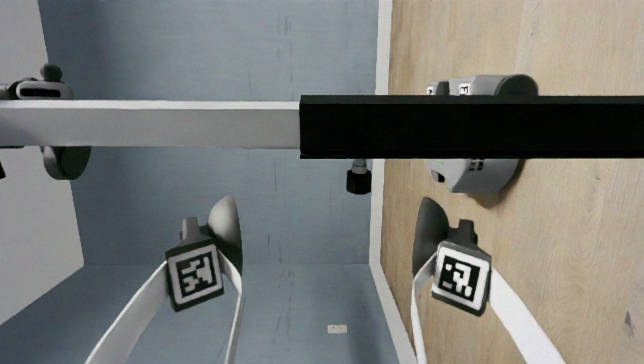

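>>> execute_actions:
  actions:
    - {"r1":{"joints":{"arm_m":0.405}},"r2":{"joints":{"lift_m":0.375,"arm_m":0.36}}}
  cameras: []

>>> execute_actions:
  actions:
    - {"r1":{"joints":{"lift_m":1.07}},"r2":{"joints":{"arm_m":0.40}}}
  cameras: ["r1_wrist_camera","r2_head_camera","r2_wrist_camera"]

Scene clock: 210.20 s.
r1.base_odometry: x=+0.688 y=+2.848 heading=-2.031 (m, m, rad; r1's odometry frame)
r1.turned_by_wheels: +0.000 (rad since the last result)
r1.turned_by_imu: -0.001 (rad since the last result)
r1.base_tilt: forward=+0.1 right=-1.3 (deg)
r1.lidar_m: 2.67 2.32 1.70 1.63 1.69 1.40 1.35 1.40 1.92 0.69 3.26 1.28
r1.head_depth_mm: 2728 3004 2519 1987 1635 1393 1202 / 2784 2941 2259 1916 1625 1384 1203 / 2730 661 770 1146 1093 1326 1197 / 2777 3091 2448 1857 1634 1388 1207 / 2819 3060 2549 1982 1649 1394 1204 / 2840 3126 2600 2004 1658 1389 1212 / 2891 3185 2593 1991 1643 1393 1213
r1.base_status: not commanded
r1.joint_positions: lift_m=+1.098 arm_m=+0.405 wrist_yaw_rad=+0.000 wrist_pitch_rad=-0.801 wrist_roll_rad=-0.004 gripper_m=+0.026 head_pan_rad=-1.507 head_tilt_rad=-0.705
r1.joint_status: all done
r1.motor_effort: left_wheel=-2(2) right_wheel=+1(1) lift_m=+49(49) arm_m=+3(2) wrist_yaw_rad=+0(0) wrist_pitch_rad=+10(9) wrist_roll_rad=+2(3) gripper_m=-22(22) head_pan_rad=+2(3) head_tilt_rad=+2(1) (%)
r1.hand_pose: x=-0.0216 y=-0.7106 z=+1.0356 quat_wxyz=(+0.653, +0.277, -0.649, -0.276) (m; r1's base frame)
r1.wrist_depth_mm: - - - - - - - / - - - - - - - / - - - - - - - / - - - 149 - - - / - - - 139 - - - / - - 130 130 132 - - / - - - 125 - - -
r2.base_odometry: x=+1.115 y=+2.841 heading=+1.375 (m, m, rad; r2's odometry frame)
r2.turned_by_wheels: +0.000 (rad since the last result)
r2.turned_by_imu: -0.001 (rad since the last result)
r2.base_tilt: forward=+0.9 right=+0.6 (deg)
r2.lidar_m: 1.26 1.31 1.69 1.62 1.69 2.34 1.58 1.36 3.25 0.78 1.77 1.31
r2.head_depth_mm: 2679 2932 3217 2666 1977 1575 1301 / 2681 2872 3118 882 1964 1579 - / 1208 1494 1719 889 1753 1132 - / 2685 2965 3300 2703 1892 1596 1322 / 2729 3002 3334 2751 2039 1608 1323 / 2791 3011 3365 2795 2047 1624 1331 / 2785 3021 3176 2817 2052 1623 1341
r2.base_status: not commanded
r2.joint_positions: lift_m=+0.375 arm_m=+0.360 wrist_yaw_rad=+0.000 wrist_pitch_rad=-0.022 wrist_roll_rad=+1.570 gripper_m=+0.090 head_pan_rad=-1.493 head_tilt_rad=-0.557
r2.joint_status: all done
r2.motor_effort: left_wheel=+0(0) right_wheel=+0(0) lift_m=+30(28) arm_m=+3(4) wrist_yaw_rad=+0(0) wrist_pitch_rad=+9(10) wrist_roll_rad=+0(0) gripper_m=+1(1) head_pan_rad=-5(5) head_tilt_rad=+3(4) (%)
r2.hand_pose: x=-0.0213 y=-0.7602 z=+0.4840 quat_wxyz=(+0.001, +0.000, -1.000, -0.011) (m; r2's base frame)
r2.wrist_depth_mm: - - - - - 925 615 / - - - - - 729 586 / 180 180 179 174 176 176 176 / - - - 186 187 187 187 / - - - - - 880 611 / - - - - - 794 603 / - - - - - 957 616
pictures: none
No camera images: the call's "cameras" was empty. Leave "cameras" out to get every camera's image.

Scene clock: 211.57 s.
r1.base_odometry: x=+0.688 y=+2.848 heading=-2.031 (m, m, rad; r1's odometry frame)
r1.turned_by_wheels: +0.000 (rad since the last result)
r1.turned_by_imu: +0.000 (rad since the last result)
r1.base_tilt: forward=+0.2 right=-1.4 (deg)
r1.lidar_m: 2.67 2.32 1.69 1.63 1.69 1.40 1.35 1.40 1.92 0.69 3.26 1.27
r1.head_depth_mm: 2803 3026 2535 1970 1626 1387 1205 / - 2985 2265 1913 1645 1380 1199 / 2780 692 769 1140 1063 1318 1206 / 2809 3040 2472 1872 1643 1388 1205 / 2803 3070 2558 1997 1647 1393 1206 / 2822 3156 2572 2014 1643 1391 1206 / 2855 3183 2612 2014 1652 1398 1215
r1.base_status: not commanded
r1.joint_positions: lift_m=+1.070 arm_m=+0.405 wrist_yaw_rad=+0.000 wrist_pitch_rad=-0.801 wrist_roll_rad=-0.004 gripper_m=+0.026 head_pan_rad=-1.507 head_tilt_rad=-0.705
r1.joint_status: all done
r1.motor_effort: left_wheel=-2(1) right_wheel=+1(1) lift_m=+36(41) arm_m=+3(3) wrist_yaw_rad=+0(0) wrist_pitch_rad=+9(10) wrist_roll_rad=+2(2) gripper_m=-22(22) head_pan_rad=+2(3) head_tilt_rad=+1(2) (%)
r1.hand_pose: x=-0.0216 y=-0.7106 z=+1.0080 quat_wxyz=(+0.653, +0.277, -0.649, -0.276) (m; r1's base frame)
r1.wrist_depth_mm: - - - - - - - / - - - - - - - / - - - - - - - / - - - 149 - - - / - - - 138 - - - / - - 130 129 132 - - / - - 269 125 273 - -
r2.base_odometry: x=+1.115 y=+2.841 heading=+1.375 (m, m, rad; r2's odometry frame)
r2.turned_by_wheels: +0.000 (rad since the last result)
r2.turned_by_imu: +0.000 (rad since the last result)
r2.base_tilt: forward=+0.9 right=+0.7 (deg)
r2.lidar_m: 1.26 1.31 1.69 1.62 1.69 2.33 1.58 1.35 3.27 0.78 1.78 1.30
r2.head_depth_mm: 2663 2927 3180 2688 1980 1566 1303 / 2677 2839 3103 880 1994 1583 1276 / 1258 844 3112 884 1752 1097 1250 / 2686 2968 3306 2738 1877 1595 1322 / 2761 3002 3293 2765 2023 1604 1331 / 2744 3028 3312 2832 2039 1609 1334 / 2762 3008 3213 2852 2073 1624 1344
r2.base_status: not commanded
r2.joint_positions: lift_m=+0.375 arm_m=+0.400 wrist_yaw_rad=+0.000 wrist_pitch_rad=-0.022 wrist_roll_rad=+1.570 gripper_m=+0.090 head_pan_rad=-1.493 head_tilt_rad=-0.557
r2.joint_status: all done
r2.motor_effort: left_wheel=+0(0) right_wheel=+0(0) lift_m=+28(29) arm_m=+3(2) wrist_yaw_rad=-1(1) wrist_pitch_rad=+9(9) wrist_roll_rad=+0(0) gripper_m=+1(0) head_pan_rad=-4(4) head_tilt_rad=+3(4) (%)
r2.hand_pose: x=-0.0213 y=-0.8002 z=+0.4840 quat_wxyz=(+0.001, +0.000, -1.000, -0.011) (m; r2's base frame)
r2.wrist_depth_mm: - - - - - 904 603 / - - - - - 699 577 / 140 140 134 134 135 135 135 / - 147 144 143 143 144 145 / - - - 177 - 882 613 / - - - - - 802 600 / - - - - - 1000 611
pictures: r1_wrist_camera, r2_head_camera (sideways: a quarter turn clockwise sets it upright), r2_wrist_camera
camera_calibration (this result's frames):
r1_wrist_camera: T_world_to_cam=[[-0.998299, 0.0582706, -0.00210527, 0.0206769], [0.0499646, 0.836272, -0.546034, 1.17791], [-0.0300571, -0.54521, -0.83776, 0.620153], [0, 0, 0, 1]] pos_world=[-0.0195721, -0.648145, 1.16276]
r2_head_camera: T_world_to_cam=[[0.00527704, 0.497344, -0.867537, 1.15075], [0.99665, 0.0681877, 0.0451532, -0.0619075], [0.081612, -0.86487, -0.495318, 0.601283], [0, 0, 0, 1]] pos_world=[0.00655567, -0.0480654, 1.29894]
r2_wrist_camera: T_world_to_cam=[[-0.00773939, 0.013016, -0.999885, 0.493668], [0.978398, 0.206675, -0.00488267, 0.219917], [0.206587, -0.978323, -0.0143344, -0.601151], [0, 0, 0, 1]] pos_world=[-0.0871557, -0.639997, 0.486068]
Images, in order (width x height): r1_wrist_camera 644x364, r2_head_camera 896x504, r2_wrist_camera 644x364.

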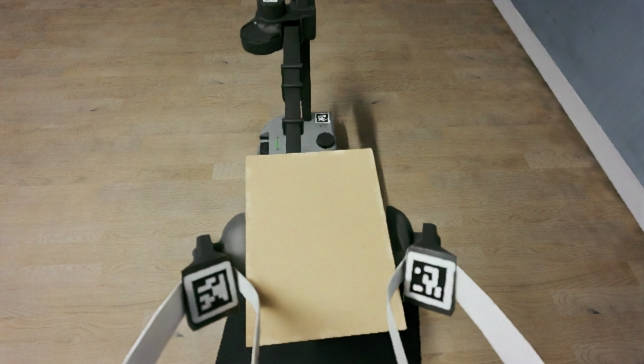

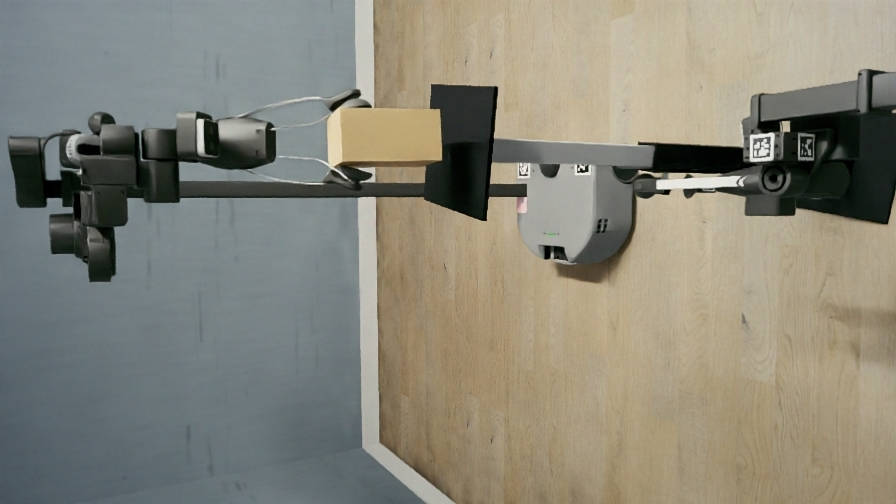

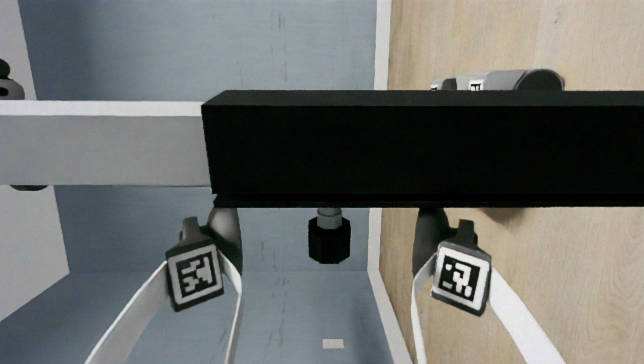

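>>> execute_actions:
  actions:
    - {"r1":{"base":{"translate_m":-0.008},"joints":{"lift_m":1.024}},"r2":{"joints":{"arm_m":0.408}}}
  cameras: []

>>> execute_actions:
  actions:
    - {"r1":{"joints":{"gripper_m":0.13}},"r2":{"joints":{"gripper_m":-0.02}}}
  cameras: ["r1_wrist_camera","r2_wrist_camera"]

>>> execute_actions:
  actions:
    - {"r1":{"joints":{"arm_m":0.15}}}
  cameras: []

>>> execute_actions:
  actions:
    - {"r1":{"joints":{"lift_m":0.62,"wrist_pitch_rad":0}}}
  cameras: []

>>> execute_actions:
  actions:
    - {"r1":{"joints":{"arm_m":0.31}}}
  cameras: ["r1_wrist_camera","r1_head_camera"]

Scene clock: 224.40 s.
r1.base_odometry: x=+0.691 y=+2.855 heading=-2.031 (m, m, rad; r1's odometry frame)
r1.turned_by_wheels: +0.000 (rad since the last result)
r1.turned_by_imu: -0.001 (rad since the last result)
r1.base_tilt: forward=+0.1 right=-1.4 (deg)
r1.lidar_m: 2.67 2.31 1.69 1.63 1.69 1.40 1.34 1.39 1.91 0.69 3.28 1.28
r1.head_depth_mm: 2705 3062 2578 1996 1637 1373 1201 / - 3040 2267 1929 1635 1378 1203 / 2720 2989 740 1122 1064 1311 1209 / 2782 3047 2439 1850 1641 1388 1211 / 2822 3093 2582 2008 1635 1397 1199 / 2837 3121 2587 2001 1641 1403 1209 / 2882 3168 2570 2019 1649 1397 1206
r1.base_status: done
r1.joint_positions: lift_m=+1.024 arm_m=+0.405 wrist_yaw_rad=+0.000 wrist_pitch_rad=-0.765 wrist_roll_rad=-0.004 gripper_m=+0.029 head_pan_rad=-1.507 head_tilt_rad=-0.705
r1.joint_status: all done
r1.motor_effort: left_wheel=+0(6) right_wheel=-1(5) lift_m=+27(37) arm_m=+3(3) wrist_yaw_rad=+0(1) wrist_pitch_rad=-1(9) wrist_roll_rad=+2(2) gripper_m=-21(22) head_pan_rad=+2(3) head_tilt_rad=+3(3) (%)
r1.hand_pose: x=-0.0216 y=-0.7178 z=+0.9682 quat_wxyz=(+0.658, +0.265, -0.654, -0.264) (m; r1's base frame)
r1.wrist_depth_mm: - - - - - - - / - - - - - - - / - - - - - - - / - - - 154 - - - / - - - 140 - - - / - - 130 129 132 - - / - - 227 127 231 - -
r2.base_odometry: x=+1.115 y=+2.841 heading=+1.375 (m, m, rad; r2's odometry frame)
r2.turned_by_wheels: +0.000 (rad since the last result)
r2.turned_by_imu: -0.001 (rad since the last result)
r2.base_tilt: forward=+1.0 right=+0.6 (deg)
r2.lidar_m: 1.26 1.32 1.69 1.63 1.69 2.33 1.59 1.36 3.27 0.78 1.78 1.31
r2.head_depth_mm: 2673 2913 3159 2647 1966 1572 1307 / 2662 2877 3174 873 1994 1604 1273 / 1380 846 3120 844 1748 1081 1246 / 2646 2946 3259 2762 1875 1592 1320 / 2783 2987 3299 2760 2025 1607 1329 / 2766 3056 3324 2736 2040 1613 1335 / 2778 3006 3157 2835 2065 1618 1348
r2.base_status: not commanded
r2.joint_positions: lift_m=+0.375 arm_m=+0.408 wrist_yaw_rad=+0.000 wrist_pitch_rad=-0.022 wrist_roll_rad=+1.570 gripper_m=+0.090 head_pan_rad=-1.493 head_tilt_rad=-0.557
r2.joint_status: all done
r2.motor_effort: left_wheel=+0(0) right_wheel=+0(0) lift_m=+28(29) arm_m=+4(3) wrist_yaw_rad=+0(0) wrist_pitch_rad=+9(9) wrist_roll_rad=+0(0) gripper_m=+0(0) head_pan_rad=-5(5) head_tilt_rad=+3(4) (%)
r2.hand_pose: x=-0.0213 y=-0.8082 z=+0.4840 quat_wxyz=(+0.001, +0.000, -1.000, -0.011) (m; r2's base frame)
r2.wrist_depth_mm: - - - - - 915 604 / - - - - - 694 579 / 132 132 126 126 126 127 127 / 916 138 134 134 135 135 136 / - - - 163 - 813 584 / - - - - - 787 615 / - - - - - 962 614
pictures: none
No camera images: the call's "cameras" was empty. Leave "cameras" out to get every camera's image.

Scene clock: 226.00 s.
r1.base_odometry: x=+0.691 y=+2.855 heading=-2.031 (m, m, rad; r1's odometry frame)
r1.turned_by_wheels: +0.000 (rad since the last result)
r1.turned_by_imu: +0.000 (rad since the last result)
r1.base_tilt: forward=+0.1 right=-1.3 (deg)
r1.lidar_m: 2.67 2.32 1.70 1.63 1.70 1.39 1.34 1.39 1.91 0.69 3.27 1.29
r1.head_depth_mm: 2732 3053 2531 1993 1629 1379 1202 / - 3055 2331 1927 1635 1386 1196 / 2740 2951 739 1136 1102 1328 1213 / 2787 3120 2469 1858 1620 1384 1210 / 2796 3061 2581 1991 1653 1395 1212 / 2850 3112 2595 1997 1640 1388 1209 / 2855 3139 2580 2015 1646 1391 1205
r1.base_status: not commanded
r1.joint_positions: lift_m=+1.024 arm_m=+0.405 wrist_yaw_rad=+0.001 wrist_pitch_rad=-0.778 wrist_roll_rad=-0.004 gripper_m=+0.130 head_pan_rad=-1.507 head_tilt_rad=-0.705
r1.joint_status: all done
r1.motor_effort: left_wheel=-1(1) right_wheel=+0(0) lift_m=+34(33) arm_m=+3(3) wrist_yaw_rad=-1(1) wrist_pitch_rad=+3(2) wrist_roll_rad=+2(2) gripper_m=+1(90) head_pan_rad=+2(3) head_tilt_rad=+3(2) (%)
r1.hand_pose: x=-0.0214 y=-0.7153 z=+0.9660 quat_wxyz=(+0.656, +0.269, -0.652, -0.268) (m; r1's base frame)
r1.wrist_depth_mm: - - - - - - - / - - - - - - - / - - - - - - - / - - - 155 - - - / - - 284 141 280 - - / - - 243 127 250 - - / - - 223 159 229 - -
r2.base_odometry: x=+1.115 y=+2.841 heading=+1.375 (m, m, rad; r2's odometry frame)
r2.turned_by_wheels: +0.000 (rad since the last result)
r2.turned_by_imu: +0.000 (rad since the last result)
r2.base_tilt: forward=+1.0 right=+0.6 (deg)
r2.lidar_m: 1.26 1.32 1.69 1.63 1.69 2.33 1.58 1.35 3.26 0.78 1.78 1.31
r2.head_depth_mm: 2682 2939 3193 2665 1963 1569 1304 / 2663 2907 3151 872 1982 1602 1276 / 1385 843 1693 847 1753 1083 1248 / 2653 2994 3284 2703 1875 1603 1319 / 2734 3011 3313 2730 2043 1607 1321 / 2778 3020 3278 2798 2045 1622 1332 / 2820 3032 3160 2822 2060 1629 1345
r2.base_status: not commanded
r2.joint_positions: lift_m=+0.375 arm_m=+0.408 wrist_yaw_rad=+0.000 wrist_pitch_rad=-0.024 wrist_roll_rad=+1.570 gripper_m=-0.019 head_pan_rad=-1.493 head_tilt_rad=-0.557
r2.joint_status: all done
r2.motor_effort: left_wheel=+0(0) right_wheel=+0(0) lift_m=+29(29) arm_m=+3(3) wrist_yaw_rad=-1(1) wrist_pitch_rad=+10(11) wrist_roll_rad=+0(0) gripper_m=-17(91) head_pan_rad=-5(4) head_tilt_rad=+5(3) (%)
r2.hand_pose: x=-0.0213 y=-0.8083 z=+0.4835 quat_wxyz=(+0.001, +0.000, -1.000, -0.012) (m; r2's base frame)
r2.wrist_depth_mm: - - - - - 903 604 / - - - - - 705 584 / 131 131 125 126 126 127 127 / 921 139 133 134 134 135 136 / - - - 157 - 852 572 / - - - - - 887 608 / - - - - - 839 611
pictures: r1_wrist_camera, r2_wrist_camera
camera_calibration (this result's frames):
r1_wrist_camera: T_world_to_cam=[[-0.99835, 0.0573116, -0.00348663, 0.0216604], [0.0492284, 0.823127, -0.56572, 1.16853], [-0.0295524, -0.564958, -0.82459, 0.555528], [0, 0, 0, 1]] pos_world=[-0.0194831, -0.649241, 1.11922]
r2_wrist_camera: T_world_to_cam=[[-0.00773886, 0.014732, -0.999862, 0.494696], [0.978398, 0.206681, -0.00452747, 0.221416], [0.206586, -0.978297, -0.0160133, -0.608213], [0, 0, 0, 1]] pos_world=[-0.0871558, -0.648063, 0.485891]
Images, in order (width x height): r1_wrist_camera 644x364, r2_wrist_camera 644x364.

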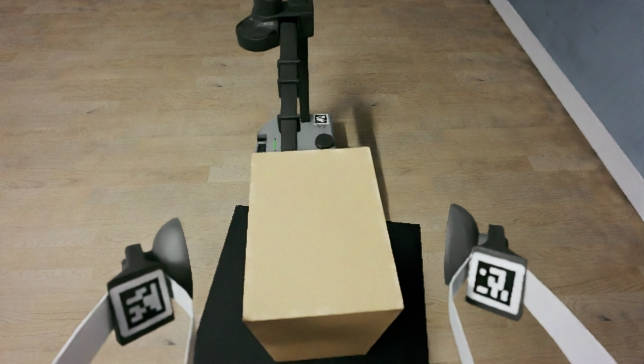

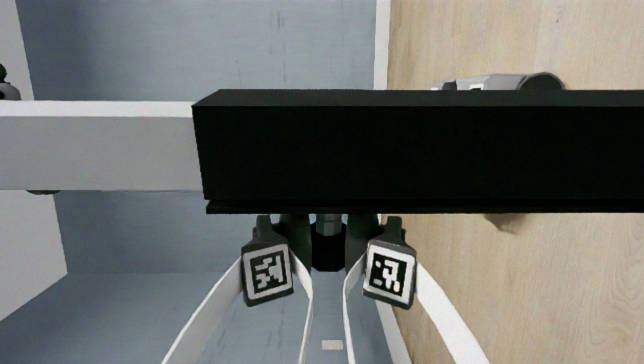

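Scene clock: 229.10 s.
r1.base_odometry: x=+0.691 y=+2.855 heading=-2.031 (m, m, rad; r1's odometry frame)
r1.turned_by_wheels: +0.000 (rad since the last result)
r1.turned_by_imu: -0.001 (rad since the last result)
r1.base_tilt: forward=+0.1 right=-1.3 (deg)
r1.lidar_m: 2.67 2.32 1.70 1.63 1.69 1.40 1.34 1.39 1.91 0.69 3.27 1.28
r1.head_depth_mm: 2678 - - 1925 1632 1381 1203 / 2709 - - 1858 1622 1378 1198 / 2759 1648 827 1142 1101 1319 1210 / 2786 3053 2467 1827 1625 1389 1208 / 2780 3141 2576 2012 1637 1396 1210 / 2889 3148 2592 2010 1652 1392 1215 / 2897 3135 2575 2013 1651 1402 1214
r1.base_status: not commanded
r1.joint_positions: lift_m=+1.024 arm_m=+0.150 wrist_yaw_rad=+0.001 wrist_pitch_rad=-0.779 wrist_roll_rad=-0.004 gripper_m=+0.130 head_pan_rad=-1.507 head_tilt_rad=-0.705
r1.joint_status: all done
r1.motor_effort: left_wheel=-1(1) right_wheel=+0(0) lift_m=+33(33) arm_m=-3(4) wrist_yaw_rad=-1(1) wrist_pitch_rad=+2(3) wrist_roll_rad=+2(2) gripper_m=+0(0) head_pan_rad=+2(3) head_tilt_rad=+1(2) (%)
r1.hand_pose: x=-0.0215 y=-0.4607 z=+0.9658 quat_wxyz=(+0.656, +0.269, -0.652, -0.268) (m; r1's base frame)
r1.wrist_depth_mm: - - - 305 - - - / - - - 353 - - - / - - - 360 - - - / - - - - - - - / - - - - - - - / - - - - - - - / - - - - - - -
r2.base_odometry: x=+1.115 y=+2.841 heading=+1.375 (m, m, rad; r2's odometry frame)
r2.turned_by_wheels: +0.000 (rad since the last result)
r2.turned_by_imu: +0.000 (rad since the last result)
r2.base_tilt: forward=+0.9 right=+0.6 (deg)
r2.lidar_m: 1.26 1.31 1.68 1.63 1.70 2.33 1.58 1.35 3.27 0.78 1.78 1.31
r2.head_depth_mm: 2691 2885 3181 2643 1970 1567 1300 / 2685 2934 3158 877 1989 1606 1275 / 1368 1067 3163 846 1754 1087 1242 / 2635 2969 3277 2734 1883 1590 1313 / 2733 2985 3322 2738 2028 1609 1324 / 2785 3012 3306 2795 2030 1608 1334 / 2780 3007 3177 2803 2066 1616 1347
r2.base_status: not commanded
r2.joint_positions: lift_m=+0.375 arm_m=+0.408 wrist_yaw_rad=+0.000 wrist_pitch_rad=-0.024 wrist_roll_rad=+1.570 gripper_m=-0.019 head_pan_rad=-1.493 head_tilt_rad=-0.557
r2.joint_status: not commanded
r2.motor_effort: left_wheel=+0(0) right_wheel=-1(0) lift_m=+29(29) arm_m=+3(3) wrist_yaw_rad=+0(1) wrist_pitch_rad=+10(10) wrist_roll_rad=+0(0) gripper_m=-17(17) head_pan_rad=-4(4) head_tilt_rad=+2(3) (%)
r2.hand_pose: x=-0.0213 y=-0.8083 z=+0.4835 quat_wxyz=(+0.001, +0.000, -1.000, -0.012) (m; r2's base frame)
r2.wrist_depth_mm: - - - - - 913 601 / - - - - - 695 573 / 131 131 126 126 126 127 127 / 924 139 134 134 135 135 136 / - - - 157 - 859 582 / - - - - - 904 608 / - - - - - 840 601
pictures: none
No camera images: the call's "cameras" was empty. Leave "cameras" out to get every camera's image.

Scene clock: 233.60 s.
r1.base_odometry: x=+0.691 y=+2.855 heading=-2.031 (m, m, rad; r1's odometry frame)
r1.turned_by_wheels: +0.000 (rad since the last result)
r1.turned_by_imu: -0.001 (rad since the last result)
r1.base_tilt: forward=+0.1 right=-1.3 (deg)
r1.lidar_m: 2.67 2.32 1.69 1.63 1.70 1.39 1.34 1.39 1.91 0.69 3.25 1.28
r1.head_depth_mm: 2764 3022 2491 1986 1620 1422 - / 2776 3028 2330 1926 1630 1467 1155 / 2697 2942 739 1141 1034 - 1189 / 2806 3055 2462 1877 1647 1386 1204 / 2807 3090 2567 1993 1632 1401 1206 / 2856 3091 2584 1981 1647 1391 1220 / 2869 3164 2557 2005 1635 1396 1222
r1.base_status: not commanded
r1.joint_positions: lift_m=+0.620 arm_m=+0.150 wrist_yaw_rad=+0.001 wrist_pitch_rad=-0.023 wrist_roll_rad=-0.004 gripper_m=+0.130 head_pan_rad=-1.507 head_tilt_rad=-0.705
r1.joint_status: all done
r1.motor_effort: left_wheel=-1(1) right_wheel=+0(0) lift_m=+34(35) arm_m=-3(3) wrist_yaw_rad=-1(1) wrist_pitch_rad=+7(8) wrist_roll_rad=+2(2) gripper_m=+0(1) head_pan_rad=+1(2) head_tilt_rad=+3(2) (%)
r1.hand_pose: x=-0.0213 y=-0.5509 z=+0.7289 quat_wxyz=(+0.709, +0.009, -0.705, -0.008) (m; r1's base frame)
r1.wrist_depth_mm: - - 257 264 - - - / - - - - - - - / - - - - - - - / - - - - - - - / - - - 578 - - - / - - - 522 - - - / - - - 447 - - -
r2.base_odometry: x=+1.115 y=+2.841 heading=+1.375 (m, m, rad; r2's odometry frame)
r2.turned_by_wheels: +0.000 (rad since the last result)
r2.turned_by_imu: -0.001 (rad since the last result)
r2.base_tilt: forward=+0.9 right=+0.6 (deg)
r2.lidar_m: 1.26 1.32 1.68 1.63 1.69 2.33 1.58 1.36 3.26 0.78 1.78 1.31
r2.head_depth_mm: 2675 2924 3196 2671 1986 1559 1299 / 2682 2967 3210 875 1997 1610 1275 / 1382 2930 1648 850 1754 1081 1244 / 2711 3009 3159 2723 1872 1587 1317 / 2744 3002 3296 2777 2024 1601 1323 / 2808 3030 3333 2798 2033 1625 1331 / 2767 2981 3141 2811 2048 1627 1338
r2.base_status: not commanded
r2.joint_positions: lift_m=+0.375 arm_m=+0.408 wrist_yaw_rad=+0.000 wrist_pitch_rad=-0.024 wrist_roll_rad=+1.570 gripper_m=-0.019 head_pan_rad=-1.493 head_tilt_rad=-0.557
r2.joint_status: not commanded
r2.motor_effort: left_wheel=+0(0) right_wheel=+0(0) lift_m=+30(29) arm_m=+2(2) wrist_yaw_rad=-1(1) wrist_pitch_rad=+10(10) wrist_roll_rad=+0(0) gripper_m=-18(17) head_pan_rad=-4(5) head_tilt_rad=+3(3) (%)
r2.hand_pose: x=-0.0213 y=-0.8083 z=+0.4835 quat_wxyz=(+0.001, +0.000, -1.000, -0.012) (m; r2's base frame)
r2.wrist_depth_mm: - - - - - 922 610 / - - - - - 694 583 / 131 131 125 126 127 127 128 / 316 138 134 134 135 135 135 / - - - 156 - 850 577 / - - - - - 893 591 / - - - - - 833 607
pictures: none
No camera images: the call's "cameras" was empty. Leave "cameras" out to get every camera's image.

Scene clock: 236.03 s.
r1.base_odometry: x=+0.691 y=+2.855 heading=-2.031 (m, m, rad; r1's odometry frame)
r1.turned_by_wheels: +0.000 (rad since the last result)
r1.turned_by_imu: -0.001 (rad since the last result)
r1.base_tilt: forward=+0.0 right=-1.3 (deg)
r1.lidar_m: 2.68 2.32 1.69 1.63 1.69 1.40 1.35 1.39 1.91 0.69 3.27 1.28
r1.head_depth_mm: 2707 3032 2552 1997 1676 1379 - / 2768 3075 2348 1922 - 1373 1199 / 2751 2937 739 1141 - 1320 1204 / 2800 3057 2482 1885 1640 1388 1205 / 2797 3078 2557 1996 1643 1391 1206 / 2861 3128 2550 1998 1642 1391 1210 / 2817 3160 2567 2013 1647 1393 1215
r1.base_status: not commanded
r1.joint_positions: lift_m=+0.620 arm_m=+0.310 wrist_yaw_rad=+0.000 wrist_pitch_rad=-0.023 wrist_roll_rad=-0.004 gripper_m=+0.130 head_pan_rad=-1.507 head_tilt_rad=-0.705
r1.joint_status: all done
r1.motor_effort: left_wheel=-1(1) right_wheel=+0(0) lift_m=+34(34) arm_m=+3(3) wrist_yaw_rad=+0(1) wrist_pitch_rad=+7(7) wrist_roll_rad=+2(2) gripper_m=+0(0) head_pan_rad=+3(2) head_tilt_rad=+1(3) (%)
r1.hand_pose: x=-0.0214 y=-0.7103 z=+0.7290 quat_wxyz=(+0.709, +0.008, -0.705, -0.008) (m; r1's base frame)
r1.wrist_depth_mm: - - - 129 - - - / - - - 133 - - - / - - - 137 - - - / - - - 142 - - - / - - - 147 - - - / - - - 152 - - - / - - - 158 - - -
r2.base_odometry: x=+1.115 y=+2.841 heading=+1.375 (m, m, rad; r2's odometry frame)
r2.turned_by_wheels: +0.000 (rad since the last result)
r2.turned_by_imu: +0.000 (rad since the last result)
r2.base_tilt: forward=+1.0 right=+0.6 (deg)
r2.lidar_m: 1.26 1.31 1.68 1.63 1.69 2.34 1.58 1.36 3.25 0.78 1.78 1.31
r2.head_depth_mm: 2688 2915 3207 2646 1962 1570 1302 / 2684 2952 3224 875 1930 1598 1274 / 1386 2930 1721 844 1730 1082 1245 / 2731 3020 3160 2728 1888 1603 1322 / 2745 2981 3309 2740 2020 1597 1327 / 2757 3015 3308 2780 2037 1620 1329 / 2768 2979 3167 2791 2069 1627 1344
r2.base_status: not commanded
r2.joint_positions: lift_m=+0.375 arm_m=+0.408 wrist_yaw_rad=+0.000 wrist_pitch_rad=-0.024 wrist_roll_rad=+1.570 gripper_m=-0.019 head_pan_rad=-1.493 head_tilt_rad=-0.557
r2.joint_status: not commanded
r2.motor_effort: left_wheel=+0(0) right_wheel=+0(0) lift_m=+29(29) arm_m=+2(3) wrist_yaw_rad=+0(0) wrist_pitch_rad=+10(10) wrist_roll_rad=+0(0) gripper_m=-18(17) head_pan_rad=-4(4) head_tilt_rad=+4(3) (%)
r2.hand_pose: x=-0.0213 y=-0.8083 z=+0.4835 quat_wxyz=(+0.001, +0.000, -1.000, -0.012) (m; r2's base frame)
r2.wrist_depth_mm: - - - - - 880 604 / - - - - - 701 576 / 131 131 125 126 126 127 128 / 208 138 134 134 135 136 136 / - - - 157 - 827 575 / - - - - - 893 605 / - - - - - 838 610
pictures: r1_head_camera (sideways: a quarter turn clockwise sets it upright), r1_wrist_camera
camera_calibration (this result's frames):
r1_head_camera: T_world_to_cam=[[-0.0634112, 0.660799, -0.74788, 0.993433], [0.995447, 0.0953149, -0.00018529, -0.000792481], [0.0711616, -0.744486, -0.663834, 0.824457], [0, 0, 0, 1]] pos_world=[0.00511403, -0.0425872, 1.29027]
r1_wrist_camera: T_world_to_cam=[[-0.998341, 0.0391699, -0.0421906, 0.0359309], [0.0495567, 0.211733, -0.97607, 0.895215], [-0.0292994, -0.976542, -0.213323, -0.374954], [0, 0, 0, 1]] pos_world=[-0.0194785, -0.557113, 0.795322]
Images, in order (width x height): r1_head_camera 896x504, r1_wrist_camera 644x364.

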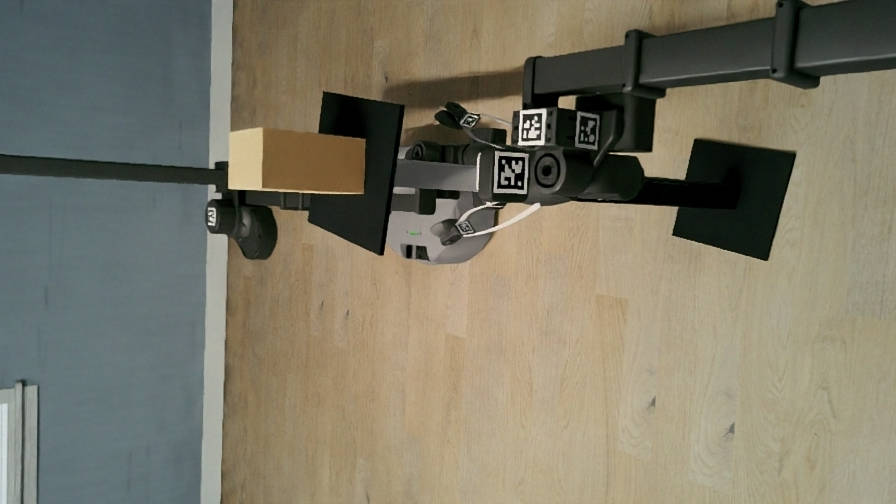

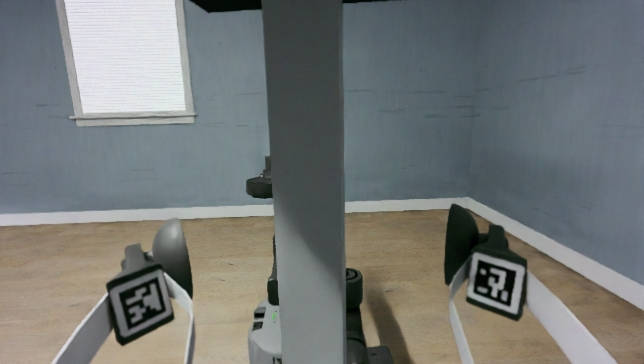

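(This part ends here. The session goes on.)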